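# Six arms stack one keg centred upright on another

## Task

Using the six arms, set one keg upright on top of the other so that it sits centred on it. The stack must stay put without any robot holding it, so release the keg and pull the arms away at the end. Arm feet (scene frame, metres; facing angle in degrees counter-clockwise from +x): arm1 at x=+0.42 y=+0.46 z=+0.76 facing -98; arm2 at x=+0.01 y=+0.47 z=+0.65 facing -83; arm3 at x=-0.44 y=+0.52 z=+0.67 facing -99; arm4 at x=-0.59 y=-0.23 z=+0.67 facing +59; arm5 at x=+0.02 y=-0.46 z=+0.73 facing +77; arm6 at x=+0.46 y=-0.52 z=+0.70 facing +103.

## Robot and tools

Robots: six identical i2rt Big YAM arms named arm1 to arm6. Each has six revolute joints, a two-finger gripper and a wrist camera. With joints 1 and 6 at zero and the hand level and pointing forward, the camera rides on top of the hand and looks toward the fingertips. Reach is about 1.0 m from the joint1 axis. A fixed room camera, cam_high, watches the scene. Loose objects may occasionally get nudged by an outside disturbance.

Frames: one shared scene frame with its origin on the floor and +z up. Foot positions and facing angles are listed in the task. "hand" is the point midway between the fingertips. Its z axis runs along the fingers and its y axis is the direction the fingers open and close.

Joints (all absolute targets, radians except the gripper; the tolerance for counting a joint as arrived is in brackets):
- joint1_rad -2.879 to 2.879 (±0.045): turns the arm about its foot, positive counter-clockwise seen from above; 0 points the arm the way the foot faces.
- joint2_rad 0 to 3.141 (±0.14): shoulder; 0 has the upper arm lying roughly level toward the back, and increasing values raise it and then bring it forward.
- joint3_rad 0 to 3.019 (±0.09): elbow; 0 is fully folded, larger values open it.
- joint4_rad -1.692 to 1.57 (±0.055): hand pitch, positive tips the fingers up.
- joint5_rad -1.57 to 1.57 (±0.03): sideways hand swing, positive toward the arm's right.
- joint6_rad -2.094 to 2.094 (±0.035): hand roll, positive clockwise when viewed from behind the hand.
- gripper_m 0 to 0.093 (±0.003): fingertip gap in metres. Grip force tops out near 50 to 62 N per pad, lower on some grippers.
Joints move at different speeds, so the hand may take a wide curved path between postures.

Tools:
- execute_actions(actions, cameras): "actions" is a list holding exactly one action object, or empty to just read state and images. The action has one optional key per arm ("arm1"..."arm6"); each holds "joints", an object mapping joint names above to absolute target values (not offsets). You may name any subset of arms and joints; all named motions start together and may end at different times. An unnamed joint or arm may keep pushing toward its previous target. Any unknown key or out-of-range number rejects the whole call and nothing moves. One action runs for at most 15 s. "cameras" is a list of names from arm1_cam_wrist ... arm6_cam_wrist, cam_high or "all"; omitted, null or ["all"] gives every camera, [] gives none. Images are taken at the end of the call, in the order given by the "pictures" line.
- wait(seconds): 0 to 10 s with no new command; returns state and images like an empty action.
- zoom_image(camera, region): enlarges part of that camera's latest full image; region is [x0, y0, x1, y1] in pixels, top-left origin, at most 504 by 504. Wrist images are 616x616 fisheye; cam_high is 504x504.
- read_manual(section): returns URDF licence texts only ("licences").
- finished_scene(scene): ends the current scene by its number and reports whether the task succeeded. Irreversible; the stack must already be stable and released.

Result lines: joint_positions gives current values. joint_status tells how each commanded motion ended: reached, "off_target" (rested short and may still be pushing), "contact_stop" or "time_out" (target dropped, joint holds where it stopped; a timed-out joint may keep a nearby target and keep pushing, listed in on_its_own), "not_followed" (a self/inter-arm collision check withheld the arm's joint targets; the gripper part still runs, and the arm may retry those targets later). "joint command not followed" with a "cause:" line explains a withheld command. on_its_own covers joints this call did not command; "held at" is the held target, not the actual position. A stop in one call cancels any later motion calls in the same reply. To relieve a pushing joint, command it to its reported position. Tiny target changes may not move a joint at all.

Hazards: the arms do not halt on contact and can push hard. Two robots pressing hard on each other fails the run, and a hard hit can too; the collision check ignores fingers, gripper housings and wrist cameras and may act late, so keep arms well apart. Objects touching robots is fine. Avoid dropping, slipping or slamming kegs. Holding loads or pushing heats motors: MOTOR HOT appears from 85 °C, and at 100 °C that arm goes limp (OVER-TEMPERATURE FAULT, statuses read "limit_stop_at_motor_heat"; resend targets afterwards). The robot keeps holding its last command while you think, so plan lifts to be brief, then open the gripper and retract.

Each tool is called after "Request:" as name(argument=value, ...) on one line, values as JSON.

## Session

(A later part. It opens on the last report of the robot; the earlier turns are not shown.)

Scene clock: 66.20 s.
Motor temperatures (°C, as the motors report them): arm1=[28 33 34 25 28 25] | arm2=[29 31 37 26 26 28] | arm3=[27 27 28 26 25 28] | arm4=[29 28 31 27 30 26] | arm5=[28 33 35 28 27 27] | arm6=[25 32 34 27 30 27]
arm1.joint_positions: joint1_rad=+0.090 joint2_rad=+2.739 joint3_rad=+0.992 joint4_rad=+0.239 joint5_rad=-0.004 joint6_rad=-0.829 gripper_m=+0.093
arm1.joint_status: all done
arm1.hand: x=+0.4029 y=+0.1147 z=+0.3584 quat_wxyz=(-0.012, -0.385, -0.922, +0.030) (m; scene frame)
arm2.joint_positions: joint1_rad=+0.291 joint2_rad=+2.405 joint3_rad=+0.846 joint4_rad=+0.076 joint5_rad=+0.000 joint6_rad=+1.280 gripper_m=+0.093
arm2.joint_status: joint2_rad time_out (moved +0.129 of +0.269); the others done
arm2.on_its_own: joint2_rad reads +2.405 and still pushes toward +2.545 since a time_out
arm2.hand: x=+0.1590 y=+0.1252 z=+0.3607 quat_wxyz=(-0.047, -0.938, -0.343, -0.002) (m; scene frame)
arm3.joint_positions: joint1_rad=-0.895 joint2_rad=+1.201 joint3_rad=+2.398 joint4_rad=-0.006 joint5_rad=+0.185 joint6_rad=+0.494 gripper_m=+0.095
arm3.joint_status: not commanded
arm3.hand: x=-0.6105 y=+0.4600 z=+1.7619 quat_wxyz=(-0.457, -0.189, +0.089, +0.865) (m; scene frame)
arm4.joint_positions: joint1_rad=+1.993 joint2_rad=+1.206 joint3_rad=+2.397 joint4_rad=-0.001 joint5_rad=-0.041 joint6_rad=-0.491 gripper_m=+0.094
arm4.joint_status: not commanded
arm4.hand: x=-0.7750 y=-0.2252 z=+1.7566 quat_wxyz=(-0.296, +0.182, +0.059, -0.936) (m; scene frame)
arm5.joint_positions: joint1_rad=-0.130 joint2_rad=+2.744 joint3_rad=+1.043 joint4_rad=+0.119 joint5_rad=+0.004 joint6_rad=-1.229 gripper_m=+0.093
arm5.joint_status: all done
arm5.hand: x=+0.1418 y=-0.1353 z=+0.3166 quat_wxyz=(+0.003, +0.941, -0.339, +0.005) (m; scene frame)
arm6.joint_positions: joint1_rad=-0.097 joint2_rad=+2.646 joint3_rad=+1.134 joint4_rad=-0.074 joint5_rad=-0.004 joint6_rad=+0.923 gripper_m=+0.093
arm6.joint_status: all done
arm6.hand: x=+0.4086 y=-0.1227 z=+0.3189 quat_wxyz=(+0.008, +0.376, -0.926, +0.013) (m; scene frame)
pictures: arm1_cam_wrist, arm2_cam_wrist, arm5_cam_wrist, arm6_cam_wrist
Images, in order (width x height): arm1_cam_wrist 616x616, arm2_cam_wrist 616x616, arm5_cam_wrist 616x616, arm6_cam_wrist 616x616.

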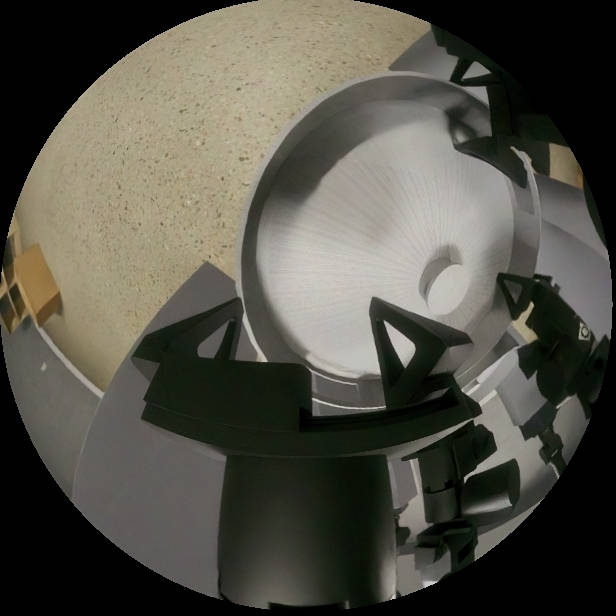

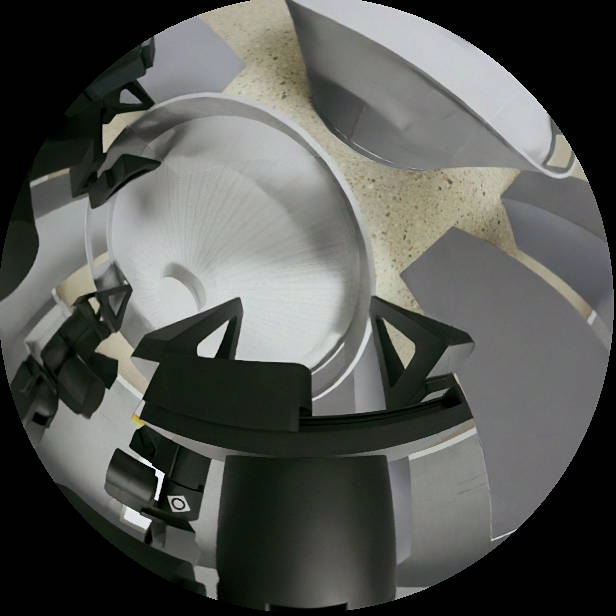

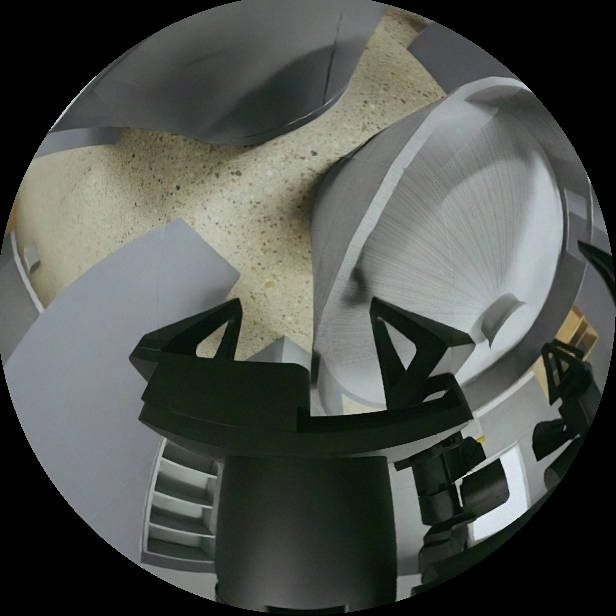

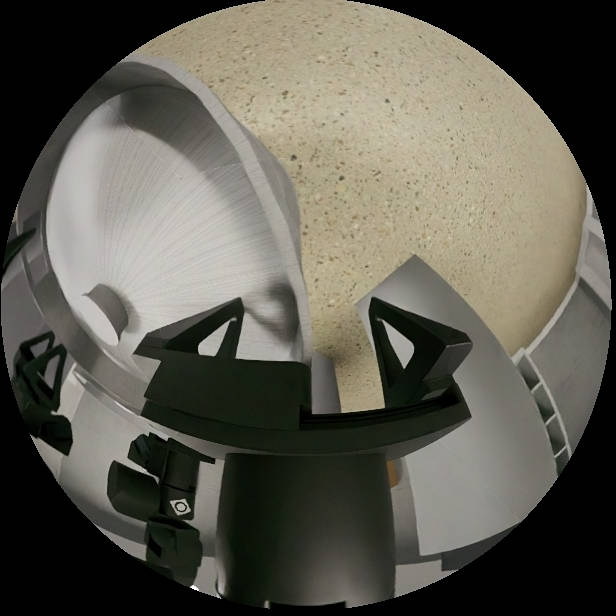

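Arms 1 and 2 landed on the rim. Go to the midpoint pose, slightly high, then down.

Request:
execute_actions(actions=[{"arm1":{"joints":{"joint2_rad":2.7,"joint3_rad":0.885,"joint4_rad":0.21}},"arm2":{"joints":{"joint2_rad":2.36,"joint3_rad":0.755,"joint4_rad":0.0}},"arm5":{"joints":{"joint2_rad":2.755}},"arm6":{"joints":{"joint2_rad":2.655}}}], cameras=[])

Request:
execute_actions(actions=[{"arm1":{"joints":{"joint2_rad":2.79,"joint3_rad":0.945,"joint4_rad":0.23}},"arm2":{"joints":{"joint2_rad":2.455,"joint3_rad":0.79,"joint4_rad":0.04}}}], cameras=[])

Request:
execute_actions(actions=[{"arm1":{"joints":{"joint2_rad":2.865,"joint3_rad":1.01,"joint4_rad":0.245}},"arm2":{"joints":{"joint2_rad":2.535,"joint3_rad":0.838,"joint4_rad":0.085}}}], cameras=["arm1_cam_wrist","arm2_cam_wrist"])

Scene clock: 71.93 s.
Motor temperatures (°C, as the motors report them): arm1=[28 32 34 25 28 25] | arm2=[29 31 37 26 26 28] | arm3=[27 27 28 26 25 28] | arm4=[29 28 31 27 30 26] | arm5=[28 33 35 28 27 27] | arm6=[25 32 34 27 30 27]
arm1.joint_positions: joint1_rad=+0.090 joint2_rad=+2.718 joint3_rad=+0.882 joint4_rad=+0.222 joint5_rad=-0.004 joint6_rad=-0.828 gripper_m=+0.093
arm1.joint_status: all done
arm1.hand: x=+0.4058 y=+0.1757 z=+0.3733 quat_wxyz=(+0.006, -0.385, -0.923, -0.020) (m; scene frame)
arm2.joint_positions: joint1_rad=+0.291 joint2_rad=+2.381 joint3_rad=+0.747 joint4_rad=+0.006 joint5_rad=+0.000 joint6_rad=+1.280 gripper_m=+0.093
arm2.joint_status: all done
arm2.hand: x=+0.1315 y=+0.1885 z=+0.3683 quat_wxyz=(+0.025, -0.939, -0.344, +0.003) (m; scene frame)
arm3.joint_positions: joint1_rad=-0.895 joint2_rad=+1.201 joint3_rad=+2.398 joint4_rad=-0.006 joint5_rad=+0.185 joint6_rad=+0.494 gripper_m=+0.095
arm3.joint_status: not commanded
arm3.hand: x=-0.6105 y=+0.4600 z=+1.7619 quat_wxyz=(-0.457, -0.189, +0.089, +0.865) (m; scene frame)
arm4.joint_positions: joint1_rad=+1.993 joint2_rad=+1.206 joint3_rad=+2.397 joint4_rad=-0.001 joint5_rad=-0.041 joint6_rad=-0.491 gripper_m=+0.094
arm4.joint_status: not commanded
arm4.hand: x=-0.7750 y=-0.2252 z=+1.7566 quat_wxyz=(-0.296, +0.182, +0.059, -0.936) (m; scene frame)
arm5.joint_positions: joint1_rad=-0.130 joint2_rad=+2.744 joint3_rad=+1.043 joint4_rad=+0.119 joint5_rad=+0.004 joint6_rad=-1.229 gripper_m=+0.093
arm5.joint_status: all done
arm5.hand: x=+0.1418 y=-0.1353 z=+0.3166 quat_wxyz=(+0.003, +0.941, -0.339, +0.005) (m; scene frame)
arm6.joint_positions: joint1_rad=-0.097 joint2_rad=+2.645 joint3_rad=+1.134 joint4_rad=-0.074 joint5_rad=-0.004 joint6_rad=+0.923 gripper_m=+0.093
arm6.joint_status: all done
arm6.hand: x=+0.4085 y=-0.1223 z=+0.3192 quat_wxyz=(+0.008, +0.376, -0.926, +0.013) (m; scene frame)
pictures: none
No camera images: the call's "cameras" was empty. Leave "cameras" out to get every camera's image.

Scene clock: 72.80 s.
Motor temperatures (°C, as the motors report them): arm1=[28 32 34 25 28 25] | arm2=[29 31 37 26 26 28] | arm3=[27 27 28 26 25 28] | arm4=[29 28 31 27 30 26] | arm5=[28 33 35 28 27 27] | arm6=[25 32 34 27 30 27]
arm1.joint_positions: joint1_rad=+0.090 joint2_rad=+2.762 joint3_rad=+0.952 joint4_rad=+0.222 joint5_rad=-0.004 joint6_rad=-0.828 gripper_m=+0.093
arm1.joint_status: all done
arm1.hand: x=+0.4048 y=+0.1560 z=+0.3544 quat_wxyz=(+0.002, -0.385, -0.923, -0.008) (m; scene frame)
arm2.joint_positions: joint1_rad=+0.291 joint2_rad=+2.445 joint3_rad=+0.792 joint4_rad=+0.031 joint5_rad=+0.000 joint6_rad=+1.280 gripper_m=+0.093
arm2.joint_status: all done
arm2.hand: x=+0.1342 y=+0.1821 z=+0.3477 quat_wxyz=(+0.023, -0.939, -0.344, +0.002) (m; scene frame)
arm3.joint_positions: joint1_rad=-0.895 joint2_rad=+1.201 joint3_rad=+2.398 joint4_rad=-0.006 joint5_rad=+0.185 joint6_rad=+0.494 gripper_m=+0.095
arm3.joint_status: not commanded
arm3.hand: x=-0.6105 y=+0.4600 z=+1.7619 quat_wxyz=(-0.457, -0.189, +0.089, +0.865) (m; scene frame)
arm4.joint_positions: joint1_rad=+1.993 joint2_rad=+1.206 joint3_rad=+2.397 joint4_rad=-0.001 joint5_rad=-0.041 joint6_rad=-0.491 gripper_m=+0.094
arm4.joint_status: not commanded
arm4.hand: x=-0.7750 y=-0.2252 z=+1.7566 quat_wxyz=(-0.296, +0.182, +0.059, -0.936) (m; scene frame)
arm5.joint_positions: joint1_rad=-0.130 joint2_rad=+2.744 joint3_rad=+1.043 joint4_rad=+0.119 joint5_rad=+0.004 joint6_rad=-1.229 gripper_m=+0.093
arm5.joint_status: not commanded
arm5.hand: x=+0.1418 y=-0.1353 z=+0.3166 quat_wxyz=(+0.003, +0.941, -0.339, +0.005) (m; scene frame)
arm6.joint_positions: joint1_rad=-0.097 joint2_rad=+2.645 joint3_rad=+1.134 joint4_rad=-0.074 joint5_rad=-0.004 joint6_rad=+0.923 gripper_m=+0.093
arm6.joint_status: not commanded
arm6.hand: x=+0.4085 y=-0.1223 z=+0.3192 quat_wxyz=(+0.008, +0.376, -0.926, +0.013) (m; scene frame)
pictures: none
No camera images: the call's "cameras" was empty. Leave "cameras" out to get every camera's image.

Scene clock: 73.63 s.
Motor temperatures (°C, as the motors report them): arm1=[28 33 34 25 28 25] | arm2=[29 31 37 26 26 28] | arm3=[27 27 28 26 25 28] | arm4=[29 28 31 27 30 26] | arm5=[28 33 35 28 27 27] | arm6=[25 32 34 27 30 27]
arm1.joint_positions: joint1_rad=+0.090 joint2_rad=+2.842 joint3_rad=+1.012 joint4_rad=+0.229 joint5_rad=-0.004 joint6_rad=-0.828 gripper_m=+0.093
arm1.joint_status: all done
arm1.hand: x=+0.4050 y=+0.1619 z=+0.3260 quat_wxyz=(+0.004, -0.385, -0.923, -0.014) (m; scene frame)
arm2.joint_positions: joint1_rad=+0.291 joint2_rad=+2.525 joint3_rad=+0.838 joint4_rad=+0.074 joint5_rad=+0.000 joint6_rad=+1.280 gripper_m=+0.093
arm2.joint_status: all done
arm2.hand: x=+0.1356 y=+0.1787 z=+0.3216 quat_wxyz=(+0.018, -0.939, -0.344, +0.002) (m; scene frame)
arm3.joint_positions: joint1_rad=-0.895 joint2_rad=+1.201 joint3_rad=+2.398 joint4_rad=-0.006 joint5_rad=+0.185 joint6_rad=+0.494 gripper_m=+0.095
arm3.joint_status: not commanded
arm3.hand: x=-0.6105 y=+0.4600 z=+1.7619 quat_wxyz=(-0.457, -0.189, +0.089, +0.865) (m; scene frame)
arm4.joint_positions: joint1_rad=+1.993 joint2_rad=+1.206 joint3_rad=+2.397 joint4_rad=-0.001 joint5_rad=-0.041 joint6_rad=-0.491 gripper_m=+0.094
arm4.joint_status: not commanded
arm4.hand: x=-0.7750 y=-0.2252 z=+1.7566 quat_wxyz=(-0.296, +0.182, +0.059, -0.936) (m; scene frame)
arm5.joint_positions: joint1_rad=-0.130 joint2_rad=+2.744 joint3_rad=+1.043 joint4_rad=+0.119 joint5_rad=+0.004 joint6_rad=-1.229 gripper_m=+0.093
arm5.joint_status: not commanded
arm5.hand: x=+0.1418 y=-0.1353 z=+0.3166 quat_wxyz=(+0.003, +0.941, -0.339, +0.005) (m; scene frame)
arm6.joint_positions: joint1_rad=-0.097 joint2_rad=+2.645 joint3_rad=+1.134 joint4_rad=-0.074 joint5_rad=-0.004 joint6_rad=+0.923 gripper_m=+0.093
arm6.joint_status: not commanded
arm6.hand: x=+0.4085 y=-0.1223 z=+0.3192 quat_wxyz=(+0.008, +0.376, -0.926, +0.013) (m; scene frame)
pictures: arm1_cam_wrist, arm2_cam_wrist
Images, in order (width x height): arm1_cam_wrist 616x616, arm2_cam_wrist 616x616.

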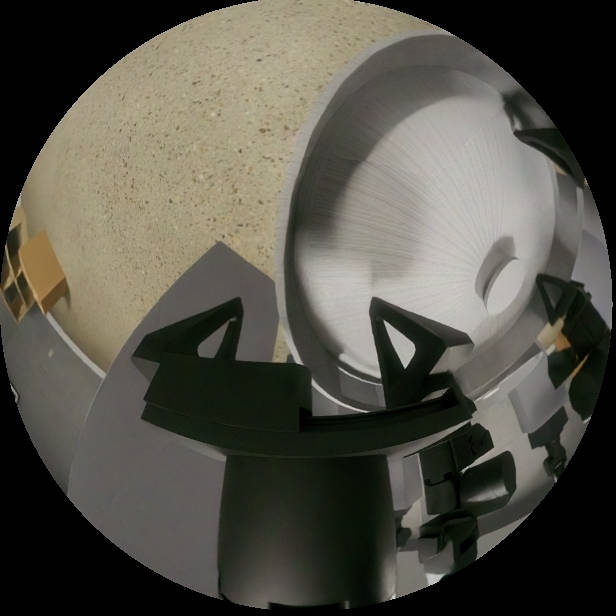

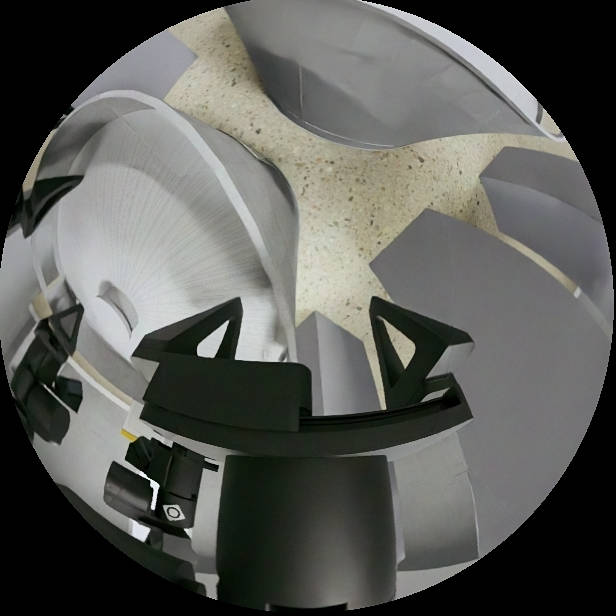

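Request:
execute_actions(actions=[{"arm1":{"joints":{"joint1_rad":0.12,"joint2_rad":2.89,"joint3_rad":1.02,"gripper_m":0.05}},"arm2":{"joints":{"joint4_rad":0.135,"gripper_m":0.05}},"arm5":{"joints":{"gripper_m":0.05}},"arm6":{"joints":{"gripper_m":0.05}}}], cameras=[])

Request:
execute_actions(actions=[{"arm1":{"joints":{"gripper_m":0}},"arm2":{"joints":{"gripper_m":0}},"arm5":{"joints":{"gripper_m":0}},"arm6":{"joints":{"gripper_m":0}}}], cameras=["arm1_cam_wrist","arm2_cam_wrist","arm5_cam_wrist","arm6_cam_wrist"])

Scene clock: 78.40 s.
Motor temperatures (°C, as the motors report them): arm1=[28 33 33 25 28 25] | arm2=[29 31 37 26 26 28] | arm3=[27 27 28 26 25 28] | arm4=[29 28 31 27 30 26] | arm5=[28 33 35 28 27 27] | arm6=[25 32 34 27 30 27]
arm1.joint_positions: joint1_rad=+0.115 joint2_rad=+2.859 joint3_rad=+1.017 joint4_rad=+0.229 joint5_rad=-0.003 joint6_rad=-0.828 gripper_m=+0.050
arm1.joint_status: all done
arm1.hand: x=+0.4124 y=+0.1679 z=+0.3206 quat_wxyz=(+0.006, -0.374, -0.927, -0.020) (m; scene frame)
arm2.joint_positions: joint1_rad=+0.291 joint2_rad=+2.525 joint3_rad=+0.838 joint4_rad=+0.120 joint5_rad=+0.000 joint6_rad=+1.280 gripper_m=+0.050
arm2.joint_status: all done
arm2.hand: x=+0.1401 y=+0.1682 z=+0.3215 quat_wxyz=(-0.005, -0.939, -0.344, +0.001) (m; scene frame)
arm3.joint_positions: joint1_rad=-0.895 joint2_rad=+1.201 joint3_rad=+2.398 joint4_rad=-0.006 joint5_rad=+0.185 joint6_rad=+0.494 gripper_m=+0.095
arm3.joint_status: not commanded
arm3.hand: x=-0.6105 y=+0.4600 z=+1.7619 quat_wxyz=(-0.457, -0.189, +0.089, +0.865) (m; scene frame)
arm4.joint_positions: joint1_rad=+1.993 joint2_rad=+1.206 joint3_rad=+2.397 joint4_rad=-0.001 joint5_rad=-0.041 joint6_rad=-0.491 gripper_m=+0.094
arm4.joint_status: not commanded
arm4.hand: x=-0.7750 y=-0.2252 z=+1.7566 quat_wxyz=(-0.296, +0.182, +0.059, -0.936) (m; scene frame)
arm5.joint_positions: joint1_rad=-0.130 joint2_rad=+2.744 joint3_rad=+1.043 joint4_rad=+0.118 joint5_rad=+0.004 joint6_rad=-1.229 gripper_m=+0.050
arm5.joint_status: all done
arm5.hand: x=+0.1418 y=-0.1355 z=+0.3166 quat_wxyz=(+0.004, +0.941, -0.339, +0.005) (m; scene frame)
arm6.joint_positions: joint1_rad=-0.097 joint2_rad=+2.645 joint3_rad=+1.134 joint4_rad=-0.074 joint5_rad=-0.003 joint6_rad=+0.923 gripper_m=+0.050
arm6.joint_status: all done
arm6.hand: x=+0.4087 y=-0.1226 z=+0.3192 quat_wxyz=(+0.008, +0.376, -0.926, +0.013) (m; scene frame)
pictures: none
No camera images: the call's "cameras" was empty. Leave "cameras" out to get every camera's image.

Scene clock: 79.17 s.
Motor temperatures (°C, as the motors report them): arm1=[28 33 33 25 28 25] | arm2=[29 31 37 26 26 28] | arm3=[27 27 28 26 25 28] | arm4=[29 28 31 27 30 26] | arm5=[28 33 35 28 27 27] | arm6=[25 32 34 27 30 27]
arm1.joint_positions: joint1_rad=+0.122 joint2_rad=+2.860 joint3_rad=+1.017 joint4_rad=+0.232 joint5_rad=+0.011 joint6_rad=-0.902 gripper_m=+0.002
arm1.joint_status: all done
arm1.hand: x=+0.4121 y=+0.1675 z=+0.3204 quat_wxyz=(+0.012, -0.336, -0.942, -0.016) (m; scene frame)
arm2.joint_positions: joint1_rad=+0.291 joint2_rad=+2.525 joint3_rad=+0.836 joint4_rad=+0.122 joint5_rad=+0.002 joint6_rad=+1.238 gripper_m=+0.002
arm2.joint_status: all done
arm2.hand: x=+0.1396 y=+0.1684 z=+0.3214 quat_wxyz=(-0.005, -0.932, -0.363, +0.002) (m; scene frame)
arm3.joint_positions: joint1_rad=-0.895 joint2_rad=+1.201 joint3_rad=+2.398 joint4_rad=-0.006 joint5_rad=+0.185 joint6_rad=+0.494 gripper_m=+0.095
arm3.joint_status: not commanded
arm3.hand: x=-0.6105 y=+0.4600 z=+1.7619 quat_wxyz=(-0.457, -0.189, +0.089, +0.865) (m; scene frame)
arm4.joint_positions: joint1_rad=+1.993 joint2_rad=+1.206 joint3_rad=+2.397 joint4_rad=-0.001 joint5_rad=-0.041 joint6_rad=-0.491 gripper_m=+0.094
arm4.joint_status: not commanded
arm4.hand: x=-0.7750 y=-0.2252 z=+1.7566 quat_wxyz=(-0.296, +0.182, +0.059, -0.936) (m; scene frame)
arm5.joint_positions: joint1_rad=-0.132 joint2_rad=+2.744 joint3_rad=+1.052 joint4_rad=+0.119 joint5_rad=+0.007 joint6_rad=-1.209 gripper_m=+0.001
arm5.joint_status: all done
arm5.hand: x=+0.1447 y=-0.1304 z=+0.3162 quat_wxyz=(-0.001, +0.937, -0.349, +0.006) (m; scene frame)
arm6.joint_positions: joint1_rad=-0.100 joint2_rad=+2.645 joint3_rad=+1.134 joint4_rad=-0.069 joint5_rad=-0.020 joint6_rad=+0.939 gripper_m=+0.002
arm6.joint_status: all done
arm6.hand: x=+0.4070 y=-0.1211 z=+0.3192 quat_wxyz=(+0.015, +0.367, -0.930, +0.008) (m; scene frame)
pictures: arm1_cam_wrist, arm2_cam_wrist, arm5_cam_wrist, arm6_cam_wrist
Images, in order (width x height): arm1_cam_wrist 616x616, arm2_cam_wrist 616x616, arm5_cam_wrist 616x616, arm6_cam_wrist 616x616.

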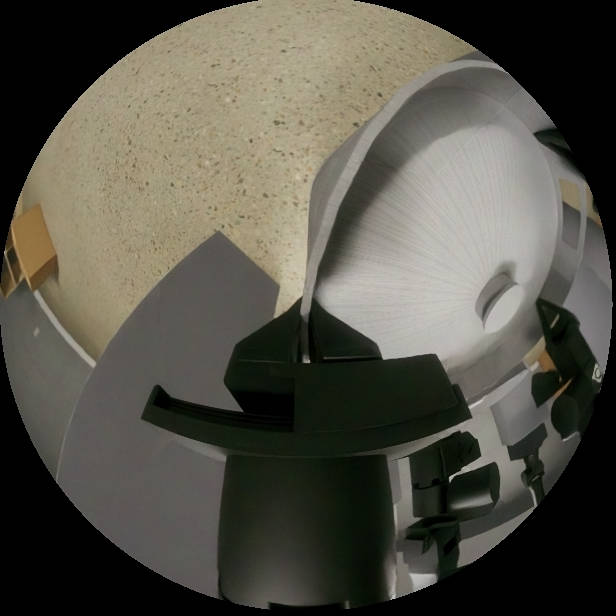

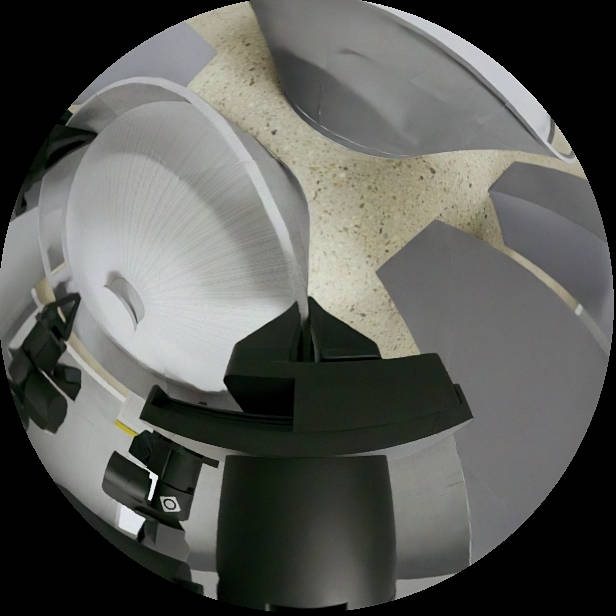

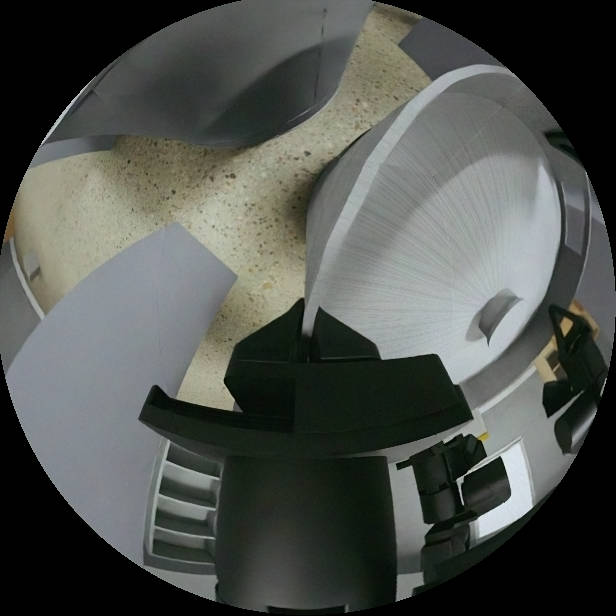

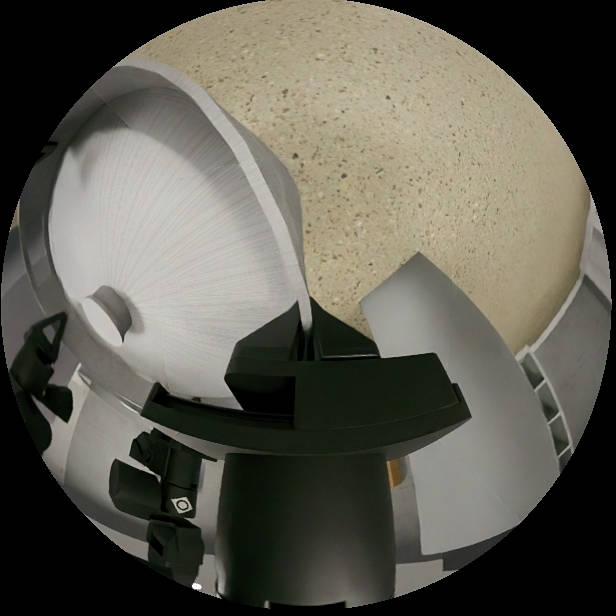

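Request:
execute_actions(actions=[{"arm1":{"joints":{"joint6_rad":-0.88,"joint2_rad":2.49,"joint3_rad":0.795,"joint4_rad":0.216}},"arm2":{"joints":{"joint6_rad":1.25,"joint2_rad":2.12,"joint3_rad":0.726,"joint4_rad":-0.077}},"arm5":{"joints":{"joint2_rad":2.375,"joint3_rad":0.89,"joint4_rad":0.013}},"arm6":{"joints":{"joint2_rad":2.3,"joint3_rad":0.983,"joint4_rad":-0.156}}}], cameras=[])

Request:
execute_actions(actions=[{"arm1":{"joints":{"joint2_rad":2.13,"joint3_rad":0.64,"joint4_rad":0.01}},"arm2":{"joints":{"joint2_rad":1.76,"joint3_rad":0.676,"joint4_rad":-0.389}},"arm5":{"joints":{"joint2_rad":2.035,"joint3_rad":0.776,"joint4_rad":-0.205}},"arm6":{"joints":{"joint2_rad":1.995,"joint3_rad":0.9,"joint4_rad":-0.376}}}], cameras=["cam_high"])

Scene clock: 96.70 s.
Motor temperatures (°C, as the motors report them): arm1=[28 33 33 25 28 26] | arm2=[29 31 37 26 26 28] | arm3=[27 27 28 26 25 28] | arm4=[29 28 31 27 30 26] | arm5=[28 34 34 28 27 27] | arm6=[25 33 33 27 31 27]
arm1.joint_positions: joint1_rad=+0.124 joint2_rad=+2.590 joint3_rad=+0.798 joint4_rad=+0.218 joint5_rad=+0.012 joint6_rad=-0.917 gripper_m=+0.002
arm1.joint_status: joint6_rad time_out (moved -0.015 of +0.022); the others done
arm1.on_its_own: joint6_rad reads -0.917 and still pushes toward -0.880 since a time_out
arm1.hand: x=+0.4126 y=+0.1645 z=+0.4160 quat_wxyz=(+0.007, -0.328, -0.945, +0.001) (m; scene frame)
arm2.joint_positions: joint1_rad=+0.291 joint2_rad=+2.224 joint3_rad=+0.716 joint4_rad=-0.070 joint5_rad=-0.001 joint6_rad=+1.231 gripper_m=+0.002
arm2.joint_status: all done
arm2.hand: x=+0.1409 y=+0.1674 z=+0.4156 quat_wxyz=(+0.000, -0.930, -0.367, +0.001) (m; scene frame)
arm3.joint_positions: joint1_rad=-0.895 joint2_rad=+1.201 joint3_rad=+2.398 joint4_rad=-0.006 joint5_rad=+0.185 joint6_rad=+0.494 gripper_m=+0.095
arm3.joint_status: not commanded
arm3.hand: x=-0.6105 y=+0.4600 z=+1.7619 quat_wxyz=(-0.457, -0.189, +0.089, +0.865) (m; scene frame)
arm4.joint_positions: joint1_rad=+1.993 joint2_rad=+1.206 joint3_rad=+2.397 joint4_rad=-0.001 joint5_rad=-0.041 joint6_rad=-0.491 gripper_m=+0.094
arm4.joint_status: not commanded
arm4.hand: x=-0.7750 y=-0.2252 z=+1.7566 quat_wxyz=(-0.296, +0.182, +0.059, -0.936) (m; scene frame)
arm5.joint_positions: joint1_rad=-0.133 joint2_rad=+2.472 joint3_rad=+0.883 joint4_rad=+0.016 joint5_rad=+0.005 joint6_rad=-1.205 gripper_m=+0.001
arm5.joint_status: all done
arm5.hand: x=+0.1451 y=-0.1281 z=+0.4112 quat_wxyz=(-0.001, +0.936, -0.351, +0.005) (m; scene frame)
arm6.joint_positions: joint1_rad=-0.099 joint2_rad=+2.380 joint3_rad=+0.970 joint4_rad=-0.147 joint5_rad=-0.021 joint6_rad=+0.945 gripper_m=+0.002
arm6.joint_status: all done
arm6.hand: x=+0.4066 y=-0.1202 z=+0.4149 quat_wxyz=(+0.013, +0.365, -0.931, -0.003) (m; scene frame)
pictures: none
No camera images: the call's "cameras" was empty. Leave "cameras" out to get every camera's image.

not run: a stop came earlier in this reply.

Request:
execute_actions(actions=[{"arm1":{"joints":{"joint6_rad":-0.915,"joint2_rad":2.11,"joint3_rad":0.64,"joint4_rad":0.01}},"arm2":{"joints":{"joint2_rad":1.74,"joint3_rad":0.676,"joint4_rad":-0.389}},"arm5":{"joints":{"joint2_rad":2.025,"joint3_rad":0.776,"joint4_rad":-0.205}},"arm6":{"joints":{"joint2_rad":1.99,"joint3_rad":0.9,"joint4_rad":-0.376}}}], cameras=[])

Request:
execute_actions(actions=[{"arm1":{"joints":{"joint2_rad":1.7,"joint3_rad":0.585,"joint4_rad":-0.338}},"arm2":{"joints":{"joint2_rad":1.42,"joint3_rad":0.74,"joint4_rad":-0.761}},"arm5":{"joints":{"joint2_rad":1.685,"joint3_rad":0.758,"joint4_rad":-0.517}},"arm6":{"joints":{"joint2_rad":1.7,"joint3_rad":0.91,"joint4_rad":-0.663}}}], cameras=[])

Request:
execute_actions(actions=[{"arm1":{"joints":{"joint2_rad":1.345,"joint3_rad":0.655,"joint4_rad":-0.751}},"arm2":{"joints":{"joint2_rad":1.215,"joint3_rad":0.9,"joint4_rad":-1.116}},"arm5":{"joints":{"joint2_rad":1.41,"joint3_rad":0.845,"joint4_rad":-0.867}},"arm6":{"joints":{"joint2_rad":1.48,"joint3_rad":1.015,"joint4_rad":-0.976}}}], cameras=["cam_high"])

Scene clock: 106.13 s.
Motor temperatures (°C, as the motors report them): arm1=[28 34 33 25 28 26] | arm2=[29 32 37 26 26 28] | arm3=[27 27 28 26 25 28] | arm4=[29 28 31 27 30 26] | arm5=[28 35 34 28 27 27] | arm6=[25 33 33 27 31 27]
arm1.joint_positions: joint1_rad=+0.124 joint2_rad=+2.209 joint3_rad=+0.621 joint4_rad=+0.012 joint5_rad=+0.017 joint6_rad=-0.925 gripper_m=+0.002
arm1.joint_status: all done
arm1.hand: x=+0.4120 y=+0.1658 z=+0.5300 quat_wxyz=(+0.009, -0.324, -0.946, +0.001) (m; scene frame)
arm2.joint_positions: joint1_rad=+0.291 joint2_rad=+1.842 joint3_rad=+0.649 joint4_rad=-0.381 joint5_rad=-0.002 joint6_rad=+1.231 gripper_m=+0.002
arm2.joint_status: all done
arm2.hand: x=+0.1412 y=+0.1679 z=+0.5289 quat_wxyz=(-0.001, -0.930, -0.367, +0.000) (m; scene frame)
arm3.joint_positions: joint1_rad=-0.895 joint2_rad=+1.201 joint3_rad=+2.398 joint4_rad=-0.006 joint5_rad=+0.185 joint6_rad=+0.494 gripper_m=+0.095
arm3.joint_status: not commanded
arm3.hand: x=-0.6105 y=+0.4600 z=+1.7619 quat_wxyz=(-0.457, -0.189, +0.089, +0.865) (m; scene frame)
arm4.joint_positions: joint1_rad=+1.993 joint2_rad=+1.206 joint3_rad=+2.397 joint4_rad=-0.001 joint5_rad=-0.041 joint6_rad=-0.491 gripper_m=+0.094
arm4.joint_status: not commanded
arm4.hand: x=-0.7750 y=-0.2252 z=+1.7566 quat_wxyz=(-0.296, +0.182, +0.059, -0.936) (m; scene frame)
arm5.joint_positions: joint1_rad=-0.132 joint2_rad=+2.123 joint3_rad=+0.751 joint4_rad=-0.197 joint5_rad=+0.004 joint6_rad=-1.206 gripper_m=+0.001
arm5.joint_status: all done
arm5.hand: x=+0.1442 y=-0.1273 z=+0.5236 quat_wxyz=(-0.003, +0.937, -0.351, +0.004) (m; scene frame)
arm6.joint_positions: joint1_rad=-0.099 joint2_rad=+2.058 joint3_rad=+0.870 joint4_rad=-0.365 joint5_rad=-0.023 joint6_rad=+0.945 gripper_m=+0.002
arm6.joint_status: all done
arm6.hand: x=+0.4068 y=-0.1198 z=+0.5286 quat_wxyz=(+0.013, +0.365, -0.931, -0.005) (m; scene frame)
pictures: none
No camera images: the call's "cameras" was empty. Leave "cameras" out to get every camera's image.

Scene clock: 107.27 s.
Motor temperatures (°C, as the motors report them): arm1=[28 34 33 25 28 25] | arm2=[29 32 37 26 26 28] | arm3=[27 27 28 26 25 28] | arm4=[29 28 31 27 30 26] | arm5=[28 35 34 28 27 27] | arm6=[25 33 33 27 31 27]
arm1.joint_positions: joint1_rad=+0.121 joint2_rad=+1.788 joint3_rad=+0.540 joint4_rad=-0.329 joint5_rad=+0.022 joint6_rad=-0.929 gripper_m=+0.002
arm1.joint_status: all done
arm1.hand: x=+0.4105 y=+0.1707 z=+0.6411 quat_wxyz=(+0.012, -0.324, -0.946, +0.001) (m; scene frame)
arm2.joint_positions: joint1_rad=+0.291 joint2_rad=+1.500 joint3_rad=+0.670 joint4_rad=-0.725 joint5_rad=-0.006 joint6_rad=+1.231 gripper_m=+0.002
arm2.joint_status: all done
arm2.hand: x=+0.1403 y=+0.1724 z=+0.6382 quat_wxyz=(-0.012, -0.930, -0.367, -0.002) (m; scene frame)
arm3.joint_positions: joint1_rad=-0.895 joint2_rad=+1.201 joint3_rad=+2.398 joint4_rad=-0.006 joint5_rad=+0.185 joint6_rad=+0.494 gripper_m=+0.095
arm3.joint_status: not commanded
arm3.hand: x=-0.6105 y=+0.4600 z=+1.7619 quat_wxyz=(-0.457, -0.189, +0.089, +0.865) (m; scene frame)
arm4.joint_positions: joint1_rad=+1.993 joint2_rad=+1.206 joint3_rad=+2.397 joint4_rad=-0.001 joint5_rad=-0.041 joint6_rad=-0.491 gripper_m=+0.094
arm4.joint_status: not commanded
arm4.hand: x=-0.7750 y=-0.2252 z=+1.7566 quat_wxyz=(-0.296, +0.182, +0.059, -0.936) (m; scene frame)
arm5.joint_positions: joint1_rad=-0.127 joint2_rad=+1.784 joint3_rad=+0.725 joint4_rad=-0.500 joint5_rad=+0.001 joint6_rad=-1.205 gripper_m=+0.001
arm5.joint_status: all done
arm5.hand: x=+0.1429 y=-0.1228 z=+0.6342 quat_wxyz=(-0.009, +0.937, -0.349, +0.003) (m; scene frame)
arm6.joint_positions: joint1_rad=-0.099 joint2_rad=+1.764 joint3_rad=+0.871 joint4_rad=-0.651 joint5_rad=-0.025 joint6_rad=+0.945 gripper_m=+0.002
arm6.joint_status: all done
arm6.hand: x=+0.4066 y=-0.1168 z=+0.6413 quat_wxyz=(+0.013, +0.365, -0.931, -0.010) (m; scene frame)
pictures: none
No camera images: the call's "cameras" was empty. Leave "cameras" out to get every camera's image.

Scene clock: 108.37 s.
Motor temperatures (°C, as the motors report them): arm1=[28 34 34 25 28 25] | arm2=[29 32 38 26 26 28] | arm3=[27 27 28 26 25 28] | arm4=[29 28 31 27 30 26] | arm5=[28 35 35 28 27 27] | arm6=[25 33 34 27 31 27]
arm1.joint_positions: joint1_rad=+0.118 joint2_rad=+1.426 joint3_rad=+0.577 joint4_rad=-0.701 joint5_rad=+0.023 joint6_rad=-0.934 gripper_m=+0.002
arm1.joint_status: all done
arm1.hand: x=+0.4095 y=+0.1684 z=+0.7460 quat_wxyz=(+0.008, -0.323, -0.946, +0.014) (m; scene frame)
arm2.joint_positions: joint1_rad=+0.291 joint2_rad=+1.303 joint3_rad=+0.813 joint4_rad=-1.062 joint5_rad=+0.004 joint6_rad=+1.228 gripper_m=+0.002
arm2.joint_status: all done
arm2.hand: x=+0.1404 y=+0.1688 z=+0.7408 quat_wxyz=(-0.013, -0.930, -0.368, +0.003) (m; scene frame)
arm3.joint_positions: joint1_rad=-0.895 joint2_rad=+1.201 joint3_rad=+2.398 joint4_rad=-0.006 joint5_rad=+0.185 joint6_rad=+0.494 gripper_m=+0.095
arm3.joint_status: not commanded
arm3.hand: x=-0.6105 y=+0.4600 z=+1.7619 quat_wxyz=(-0.457, -0.189, +0.089, +0.865) (m; scene frame)
arm4.joint_positions: joint1_rad=+1.993 joint2_rad=+1.206 joint3_rad=+2.397 joint4_rad=-0.001 joint5_rad=-0.041 joint6_rad=-0.491 gripper_m=+0.094
arm4.joint_status: not commanded
arm4.hand: x=-0.7750 y=-0.2252 z=+1.7566 quat_wxyz=(-0.296, +0.182, +0.059, -0.936) (m; scene frame)
arm5.joint_positions: joint1_rad=-0.127 joint2_rad=+1.505 joint3_rad=+0.774 joint4_rad=-0.817 joint5_rad=+0.007 joint6_rad=-1.196 gripper_m=+0.001
arm5.joint_status: all done
arm5.hand: x=+0.1420 y=-0.1271 z=+0.7387 quat_wxyz=(-0.014, +0.935, -0.353, +0.006) (m; scene frame)
arm6.joint_positions: joint1_rad=-0.095 joint2_rad=+1.536 joint3_rad=+0.944 joint4_rad=-0.949 joint5_rad=-0.022 joint6_rad=+0.947 gripper_m=+0.002
arm6.joint_status: all done
arm6.hand: x=+0.4070 y=-0.1221 z=+0.7478 quat_wxyz=(+0.011, +0.365, -0.931, -0.011) (m; scene frame)
pictures: cam_high
Images, in order (width x height): cam_high 504x504.

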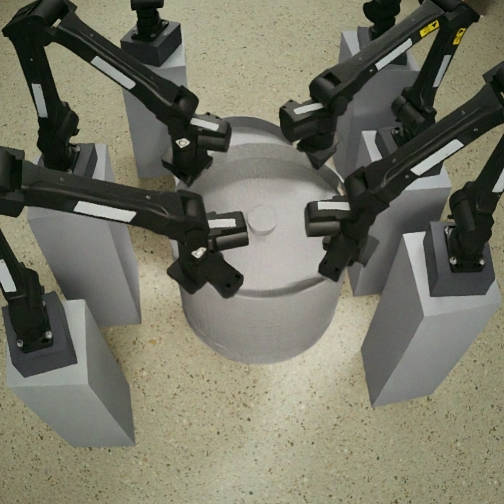

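Request:
execute_actions(actions=[{"arm1":{"joints":{"joint1_rad":-0.282,"joint6_rad":-1.32,"joint2_rad":1.42,"joint3_rad":0.756,"joint4_rad":-0.759}},"arm2":{"joints":{"joint1_rad":-0.102,"joint6_rad":0.841,"joint2_rad":1.15,"joint3_rad":0.856,"joint4_rad":-1.11}},"arm5":{"joints":{"joint1_rad":0.227,"joint6_rad":-0.842,"joint2_rad":1.35,"joint3_rad":0.797,"joint4_rad":-0.861}},"arm6":{"joints":{"joint1_rad":0.193,"joint6_rad":1.232,"joint2_rad":1.555,"joint3_rad":1.127,"joint4_rad":-0.994}}}], cameras=[])

Request:
execute_actions(actions=[{"arm1":{"joints":{"joint1_rad":-0.57,"joint6_rad":-1.608,"joint2_rad":1.56,"joint3_rad":0.95,"joint4_rad":-0.798}},"arm2":{"joints":{"joint1_rad":-0.489,"joint6_rad":0.454,"joint2_rad":1.22,"joint3_rad":0.915,"joint4_rad":-1.11}},"arm5":{"joints":{"joint1_rad":0.59,"joint6_rad":-0.479,"joint2_rad":1.4,"joint3_rad":0.852,"joint4_rad":-0.866}},"arm6":{"joints":{"joint1_rad":0.425,"joint6_rad":1.464,"joint2_rad":1.685,"joint3_rad":1.32,"joint4_rad":-1.046}}}], cameras=[])

Request:
execute_actions(actions=[{"arm1":{"joints":{"joint1_rad":-0.762,"joint6_rad":-1.8,"joint2_rad":1.735,"joint3_rad":1.23,"joint4_rad":-0.888}},"arm2":{"joints":{"joint1_rad":-0.786,"joint6_rad":0.157,"joint2_rad":1.375,"joint3_rad":1.08,"joint4_rad":-1.115}},"arm5":{"joints":{"joint1_rad":0.881,"joint6_rad":-0.188,"joint2_rad":1.525,"joint3_rad":1.017,"joint4_rad":-0.895}},"arm6":{"joints":{"joint1_rad":0.599,"joint6_rad":1.638,"joint2_rad":1.865,"joint3_rad":1.608,"joint4_rad":-1.144}}}], cameras=[])

Request:
execute_actions(actions=[{"arm1":{"joints":{"joint1_rad":-0.888,"joint6_rad":-1.926,"joint2_rad":1.94,"joint3_rad":1.59,"joint4_rad":-1.031}},"arm2":{"joints":{"joint1_rad":-0.986,"joint6_rad":-0.043,"joint2_rad":1.57,"joint3_rad":1.334,"joint4_rad":-1.156}},"arm5":{"joints":{"joint1_rad":1.084,"joint6_rad":0.015,"joint2_rad":1.69,"joint3_rad":1.27,"joint4_rad":-0.966}},"arm6":{"joints":{"joint1_rad":0.727,"joint6_rad":1.766,"joint2_rad":2.095,"joint3_rad":2.02,"joint4_rad":-1.312}}}], cameras=["cam_high","arm2_cam_wrist","arm5_cam_wrist"])

Scene clock: 130.70 s.
Motor temperatures (°C, as the motors report them): arm1=[28 33 41 25 29 25] | arm2=[29 32 48 27 26 28] | arm3=[27 27 28 26 25 28] | arm4=[29 28 31 27 30 26] | arm5=[28 35 39 28 27 27] | arm6=[25 33 38 27 31 27]
arm1.joint_positions: joint1_rad=-0.292 joint2_rad=+1.495 joint3_rad=+0.671 joint4_rad=-0.727 joint5_rad=+0.025 joint6_rad=-1.344 gripper_m=+0.002
arm1.joint_status: all done
arm1.hand: x=+0.2799 y=+0.1666 z=+0.7508 quat_wxyz=(+0.014, -0.323, -0.946, +0.009) (m; scene frame)
arm2.joint_positions: joint1_rad=-0.100 joint2_rad=+1.231 joint3_rad=+0.781 joint4_rad=-1.117 joint5_rad=+0.002 joint6_rad=+0.833 gripper_m=+0.002
arm2.joint_status: all done
arm2.hand: x=+0.0154 y=+0.1664 z=+0.7507 quat_wxyz=(-0.004, -0.929, -0.370, +0.002) (m; scene frame)
arm3.joint_positions: joint1_rad=-0.895 joint2_rad=+1.201 joint3_rad=+2.398 joint4_rad=-0.006 joint5_rad=+0.185 joint6_rad=+0.494 gripper_m=+0.095
arm3.joint_status: not commanded
arm3.hand: x=-0.6105 y=+0.4600 z=+1.7619 quat_wxyz=(-0.457, -0.189, +0.089, +0.865) (m; scene frame)
arm4.joint_positions: joint1_rad=+1.993 joint2_rad=+1.206 joint3_rad=+2.397 joint4_rad=-0.001 joint5_rad=-0.041 joint6_rad=-0.491 gripper_m=+0.094
arm4.joint_status: not commanded
arm4.hand: x=-0.7750 y=-0.2252 z=+1.7566 quat_wxyz=(-0.296, +0.182, +0.059, -0.936) (m; scene frame)
arm5.joint_positions: joint1_rad=+0.229 joint2_rad=+1.448 joint3_rad=+0.729 joint4_rad=-0.839 joint5_rad=-0.006 joint6_rad=-0.841 gripper_m=+0.001
arm5.joint_status: all done
arm5.hand: x=+0.0161 y=-0.1267 z=+0.7432 quat_wxyz=(-0.007, +0.936, -0.352, -0.003) (m; scene frame)
arm6.joint_positions: joint1_rad=+0.202 joint2_rad=+1.613 joint3_rad=+1.043 joint4_rad=-0.967 joint5_rad=-0.024 joint6_rad=+1.247 gripper_m=+0.002
arm6.joint_status: all done
arm6.hand: x=+0.2783 y=-0.1236 z=+0.7498 quat_wxyz=(+0.017, +0.365, -0.931, -0.010) (m; scene frame)
pictures: none
No camera images: the call's "cameras" was empty. Leave "cameras" out to get every camera's image.

Scene clock: 133.07 s.
Motor temperatures (°C, as the motors report them): arm1=[28 34 41 25 29 25] | arm2=[29 32 48 27 26 28] | arm3=[27 27 28 26 25 28] | arm4=[29 28 31 27 30 26] | arm5=[28 34 40 28 27 27] | arm6=[25 33 39 27 31 27]
arm1.joint_positions: joint1_rad=-0.581 joint2_rad=+1.658 joint3_rad=+0.867 joint4_rad=-0.761 joint5_rad=+0.016 joint6_rad=-1.633 gripper_m=+0.002
arm1.joint_status: all done
arm1.hand: x=+0.1567 y=+0.1648 z=+0.7483 quat_wxyz=(+0.012, -0.323, -0.946, +0.006) (m; scene frame)
arm2.joint_positions: joint1_rad=-0.482 joint2_rad=+1.295 joint3_rad=+0.819 joint4_rad=-1.084 joint5_rad=-0.005 joint6_rad=+0.448 gripper_m=+0.002
arm2.joint_status: joint3_rad time_out (moved +0.038 of +0.134); the others done
arm2.on_its_own: joint3_rad reads +0.819 and still pushes toward +0.915 since a time_out
arm2.hand: x=-0.1050 y=+0.1654 z=+0.7451 quat_wxyz=(-0.009, -0.928, -0.371, +0.003) (m; scene frame)
arm3.joint_positions: joint1_rad=-0.895 joint2_rad=+1.201 joint3_rad=+2.398 joint4_rad=-0.006 joint5_rad=+0.185 joint6_rad=+0.494 gripper_m=+0.095
arm3.joint_status: not commanded
arm3.hand: x=-0.6105 y=+0.4600 z=+1.7619 quat_wxyz=(-0.457, -0.189, +0.089, +0.865) (m; scene frame)
arm4.joint_positions: joint1_rad=+1.993 joint2_rad=+1.206 joint3_rad=+2.397 joint4_rad=-0.001 joint5_rad=-0.041 joint6_rad=-0.491 gripper_m=+0.094
arm4.joint_status: not commanded
arm4.hand: x=-0.7750 y=-0.2252 z=+1.7566 quat_wxyz=(-0.296, +0.182, +0.059, -0.936) (m; scene frame)
arm5.joint_positions: joint1_rad=+0.583 joint2_rad=+1.495 joint3_rad=+0.771 joint4_rad=-0.820 joint5_rad=+0.001 joint6_rad=-0.484 gripper_m=+0.001
arm5.joint_status: all done
arm5.hand: x=-0.1051 y=-0.1295 z=+0.7397 quat_wxyz=(-0.013, +0.935, -0.354, -0.006) (m; scene frame)
arm6.joint_positions: joint1_rad=+0.434 joint2_rad=+1.756 joint3_rad=+1.232 joint4_rad=-1.019 joint5_rad=-0.018 joint6_rad=+1.477 gripper_m=+0.002
arm6.joint_status: all done
arm6.hand: x=+0.1564 y=-0.1272 z=+0.7497 quat_wxyz=(+0.017, +0.365, -0.931, -0.005) (m; scene frame)
pictures: none
No camera images: the call's "cameras" was empty. Leave "cameras" out to get every camera's image.

not run: a stop came earlier in this reply.

not run: a stop came earlier in this reply.

Request:
execute_actions(actions=[{"arm1":{"joints":{"joint1_rad":-0.762,"joint6_rad":-1.81,"joint2_rad":1.735,"joint3_rad":1.23,"joint4_rad":-0.888}},"arm2":{"joints":{"joint1_rad":-0.786,"joint6_rad":0.157,"joint2_rad":1.365,"joint3_rad":1.06,"joint4_rad":-1.1}},"arm5":{"joints":{"joint1_rad":0.881,"joint6_rad":-0.188,"joint2_rad":1.515,"joint3_rad":1.01,"joint4_rad":-0.88}},"arm6":{"joints":{"joint1_rad":0.599,"joint6_rad":1.645,"joint2_rad":1.865,"joint3_rad":1.6,"joint4_rad":-1.14}}}], cameras=[])

Request:
execute_actions(actions=[{"arm1":{"joints":{"joint1_rad":-0.888,"joint6_rad":-1.935,"joint2_rad":1.94,"joint3_rad":1.59,"joint4_rad":-1.031}},"arm2":{"joints":{"joint1_rad":-0.986,"joint6_rad":-0.043,"joint2_rad":1.565,"joint3_rad":1.315,"joint4_rad":-1.14}},"arm5":{"joints":{"joint1_rad":1.084,"joint6_rad":0.015,"joint2_rad":1.685,"joint3_rad":1.265,"joint4_rad":-0.95}},"arm6":{"joints":{"joint1_rad":0.727,"joint6_rad":1.772,"joint2_rad":2.095,"joint3_rad":2.01,"joint4_rad":-1.31}}}], cameras=["cam_high","arm2_cam_wrist","arm5_cam_wrist"])

Scene clock: 140.37 s.
Motor temperatures (°C, as the motors report them): arm1=[28 34 43 25 29 25] | arm2=[29 32 50 27 26 28] | arm3=[27 27 28 26 25 28] | arm4=[29 28 31 27 30 26] | arm5=[28 35 41 28 27 27] | arm6=[25 33 40 27 31 27]
arm1.joint_positions: joint1_rad=-0.772 joint2_rad=+1.855 joint3_rad=+1.145 joint4_rad=-0.848 joint5_rad=+0.013 joint6_rad=-1.821 gripper_m=+0.002
arm1.joint_status: all done
arm1.hand: x=+0.0344 y=+0.1643 z=+0.7441 quat_wxyz=(+0.009, -0.325, -0.946, +0.002) (m; scene frame)
arm2.joint_positions: joint1_rad=-0.781 joint2_rad=+1.464 joint3_rad=+0.970 joint4_rad=-1.076 joint5_rad=-0.009 joint6_rad=+0.154 gripper_m=+0.002
arm2.joint_status: all done
arm2.hand: x=-0.2259 y=+0.1655 z=+0.7400 quat_wxyz=(-0.007, -0.929, -0.369, -0.001) (m; scene frame)
arm3.joint_positions: joint1_rad=-0.895 joint2_rad=+1.201 joint3_rad=+2.398 joint4_rad=-0.006 joint5_rad=+0.185 joint6_rad=+0.494 gripper_m=+0.095
arm3.joint_status: not commanded
arm3.hand: x=-0.6105 y=+0.4600 z=+1.7619 quat_wxyz=(-0.457, -0.189, +0.089, +0.865) (m; scene frame)
arm4.joint_positions: joint1_rad=+1.993 joint2_rad=+1.206 joint3_rad=+2.397 joint4_rad=-0.001 joint5_rad=-0.041 joint6_rad=-0.491 gripper_m=+0.094
arm4.joint_status: not commanded
arm4.hand: x=-0.7750 y=-0.2252 z=+1.7566 quat_wxyz=(-0.296, +0.182, +0.059, -0.936) (m; scene frame)
arm5.joint_positions: joint1_rad=+0.867 joint2_rad=+1.636 joint3_rad=+0.935 joint4_rad=-0.842 joint5_rad=+0.004 joint6_rad=-0.195 gripper_m=+0.001
arm5.joint_status: all done
arm5.hand: x=-0.2284 y=-0.1302 z=+0.7362 quat_wxyz=(-0.011, +0.935, -0.356, -0.008) (m; scene frame)
arm6.joint_positions: joint1_rad=+0.608 joint2_rad=+1.948 joint3_rad=+1.516 joint4_rad=-1.114 joint5_rad=-0.015 joint6_rad=+1.656 gripper_m=+0.002
arm6.joint_status: all done
arm6.hand: x=+0.0336 y=-0.1300 z=+0.7485 quat_wxyz=(+0.017, +0.362, -0.932, -0.002) (m; scene frame)
pictures: none
No camera images: the call's "cameras" was empty. Leave "cameras" out to get every camera's image.

Scene clock: 142.77 s.
Motor temperatures (°C, as the motors report them): arm1=[28 35 44 25 29 25] | arm2=[29 32 51 27 26 28] | arm3=[27 27 28 26 25 28] | arm4=[29 28 31 27 30 26] | arm5=[28 35 41 28 27 27] | arm6=[25 34 40 27 31 27]
arm1.joint_positions: joint1_rad=-0.894 joint2_rad=+2.081 joint3_rad=+1.492 joint4_rad=-0.976 joint5_rad=+0.006 joint6_rad=-1.942 gripper_m=+0.002
arm1.joint_status: joint2_rad time_out (moved +0.226 of +0.085); joint3_rad time_out (moved +0.347 of +0.445); the others done
arm1.on_its_own: joint2_rad reads +2.081 and still pushes toward +1.940 since a time_out; joint3_rad reads +1.492 and still pushes toward +1.590 since a time_out
arm1.hand: x=-0.0833 y=+0.1618 z=+0.7339 quat_wxyz=(+0.005, -0.325, -0.946, +0.001) (m; scene frame)
arm2.joint_positions: joint1_rad=-0.979 joint2_rad=+1.691 joint3_rad=+1.207 joint4_rad=-1.106 joint5_rad=-0.013 joint6_rad=-0.043 gripper_m=+0.002
arm2.joint_status: joint3_rad time_out (moved +0.236 of +0.345); the others done
arm2.on_its_own: joint3_rad reads +1.207 and still pushes toward +1.315 since a time_out
arm2.hand: x=-0.3431 y=+0.1635 z=+0.7273 quat_wxyz=(-0.006, -0.930, -0.369, -0.010) (m; scene frame)
arm3.joint_positions: joint1_rad=-0.895 joint2_rad=+1.201 joint3_rad=+2.398 joint4_rad=-0.006 joint5_rad=+0.185 joint6_rad=+0.494 gripper_m=+0.095
arm3.joint_status: not commanded
arm3.hand: x=-0.6105 y=+0.4600 z=+1.7619 quat_wxyz=(-0.457, -0.189, +0.089, +0.865) (m; scene frame)
arm4.joint_positions: joint1_rad=+1.993 joint2_rad=+1.206 joint3_rad=+2.397 joint4_rad=-0.001 joint5_rad=-0.041 joint6_rad=-0.491 gripper_m=+0.094
arm4.joint_status: not commanded
arm4.hand: x=-0.7750 y=-0.2252 z=+1.7566 quat_wxyz=(-0.296, +0.182, +0.059, -0.936) (m; scene frame)
arm5.joint_positions: joint1_rad=+1.067 joint2_rad=+1.827 joint3_rad=+1.176 joint4_rad=-0.903 joint5_rad=+0.007 joint6_rad=+0.005 gripper_m=+0.001
arm5.joint_status: joint2_rad time_out (moved +0.191 of +0.049); the others done
arm5.on_its_own: joint2_rad reads +1.827 and still pushes toward +1.685 since a time_out
arm5.hand: x=-0.3472 y=-0.1335 z=+0.7260 quat_wxyz=(-0.009, +0.934, -0.356, -0.004) (m; scene frame)
arm6.joint_positions: joint1_rad=+0.734 joint2_rad=+2.194 joint3_rad=+1.907 joint4_rad=-1.275 joint5_rad=-0.011 joint6_rad=+1.786 gripper_m=+0.002
arm6.joint_status: joint3_rad time_out (moved +0.390 of +0.494); the others done
arm6.on_its_own: joint3_rad reads +1.907 and still pushes toward +2.010 since a time_out
arm6.hand: x=-0.0841 y=-0.1349 z=+0.7415 quat_wxyz=(+0.011, +0.361, -0.933, +0.005) (m; scene frame)
pictures: arm2_cam_wrist, arm5_cam_wrist, cam_high
Images, in order (width x height): arm2_cam_wrist 616x616, arm5_cam_wrist 616x616, cam_high 504x504.

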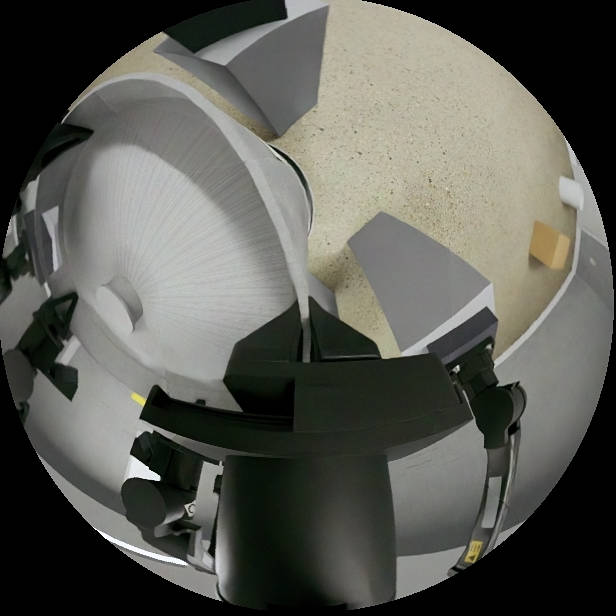

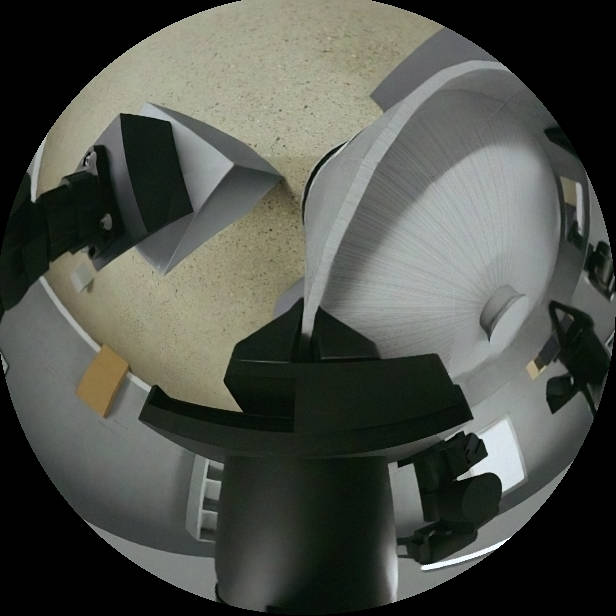

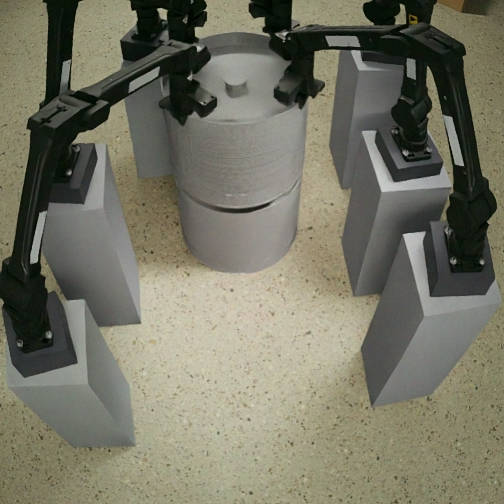

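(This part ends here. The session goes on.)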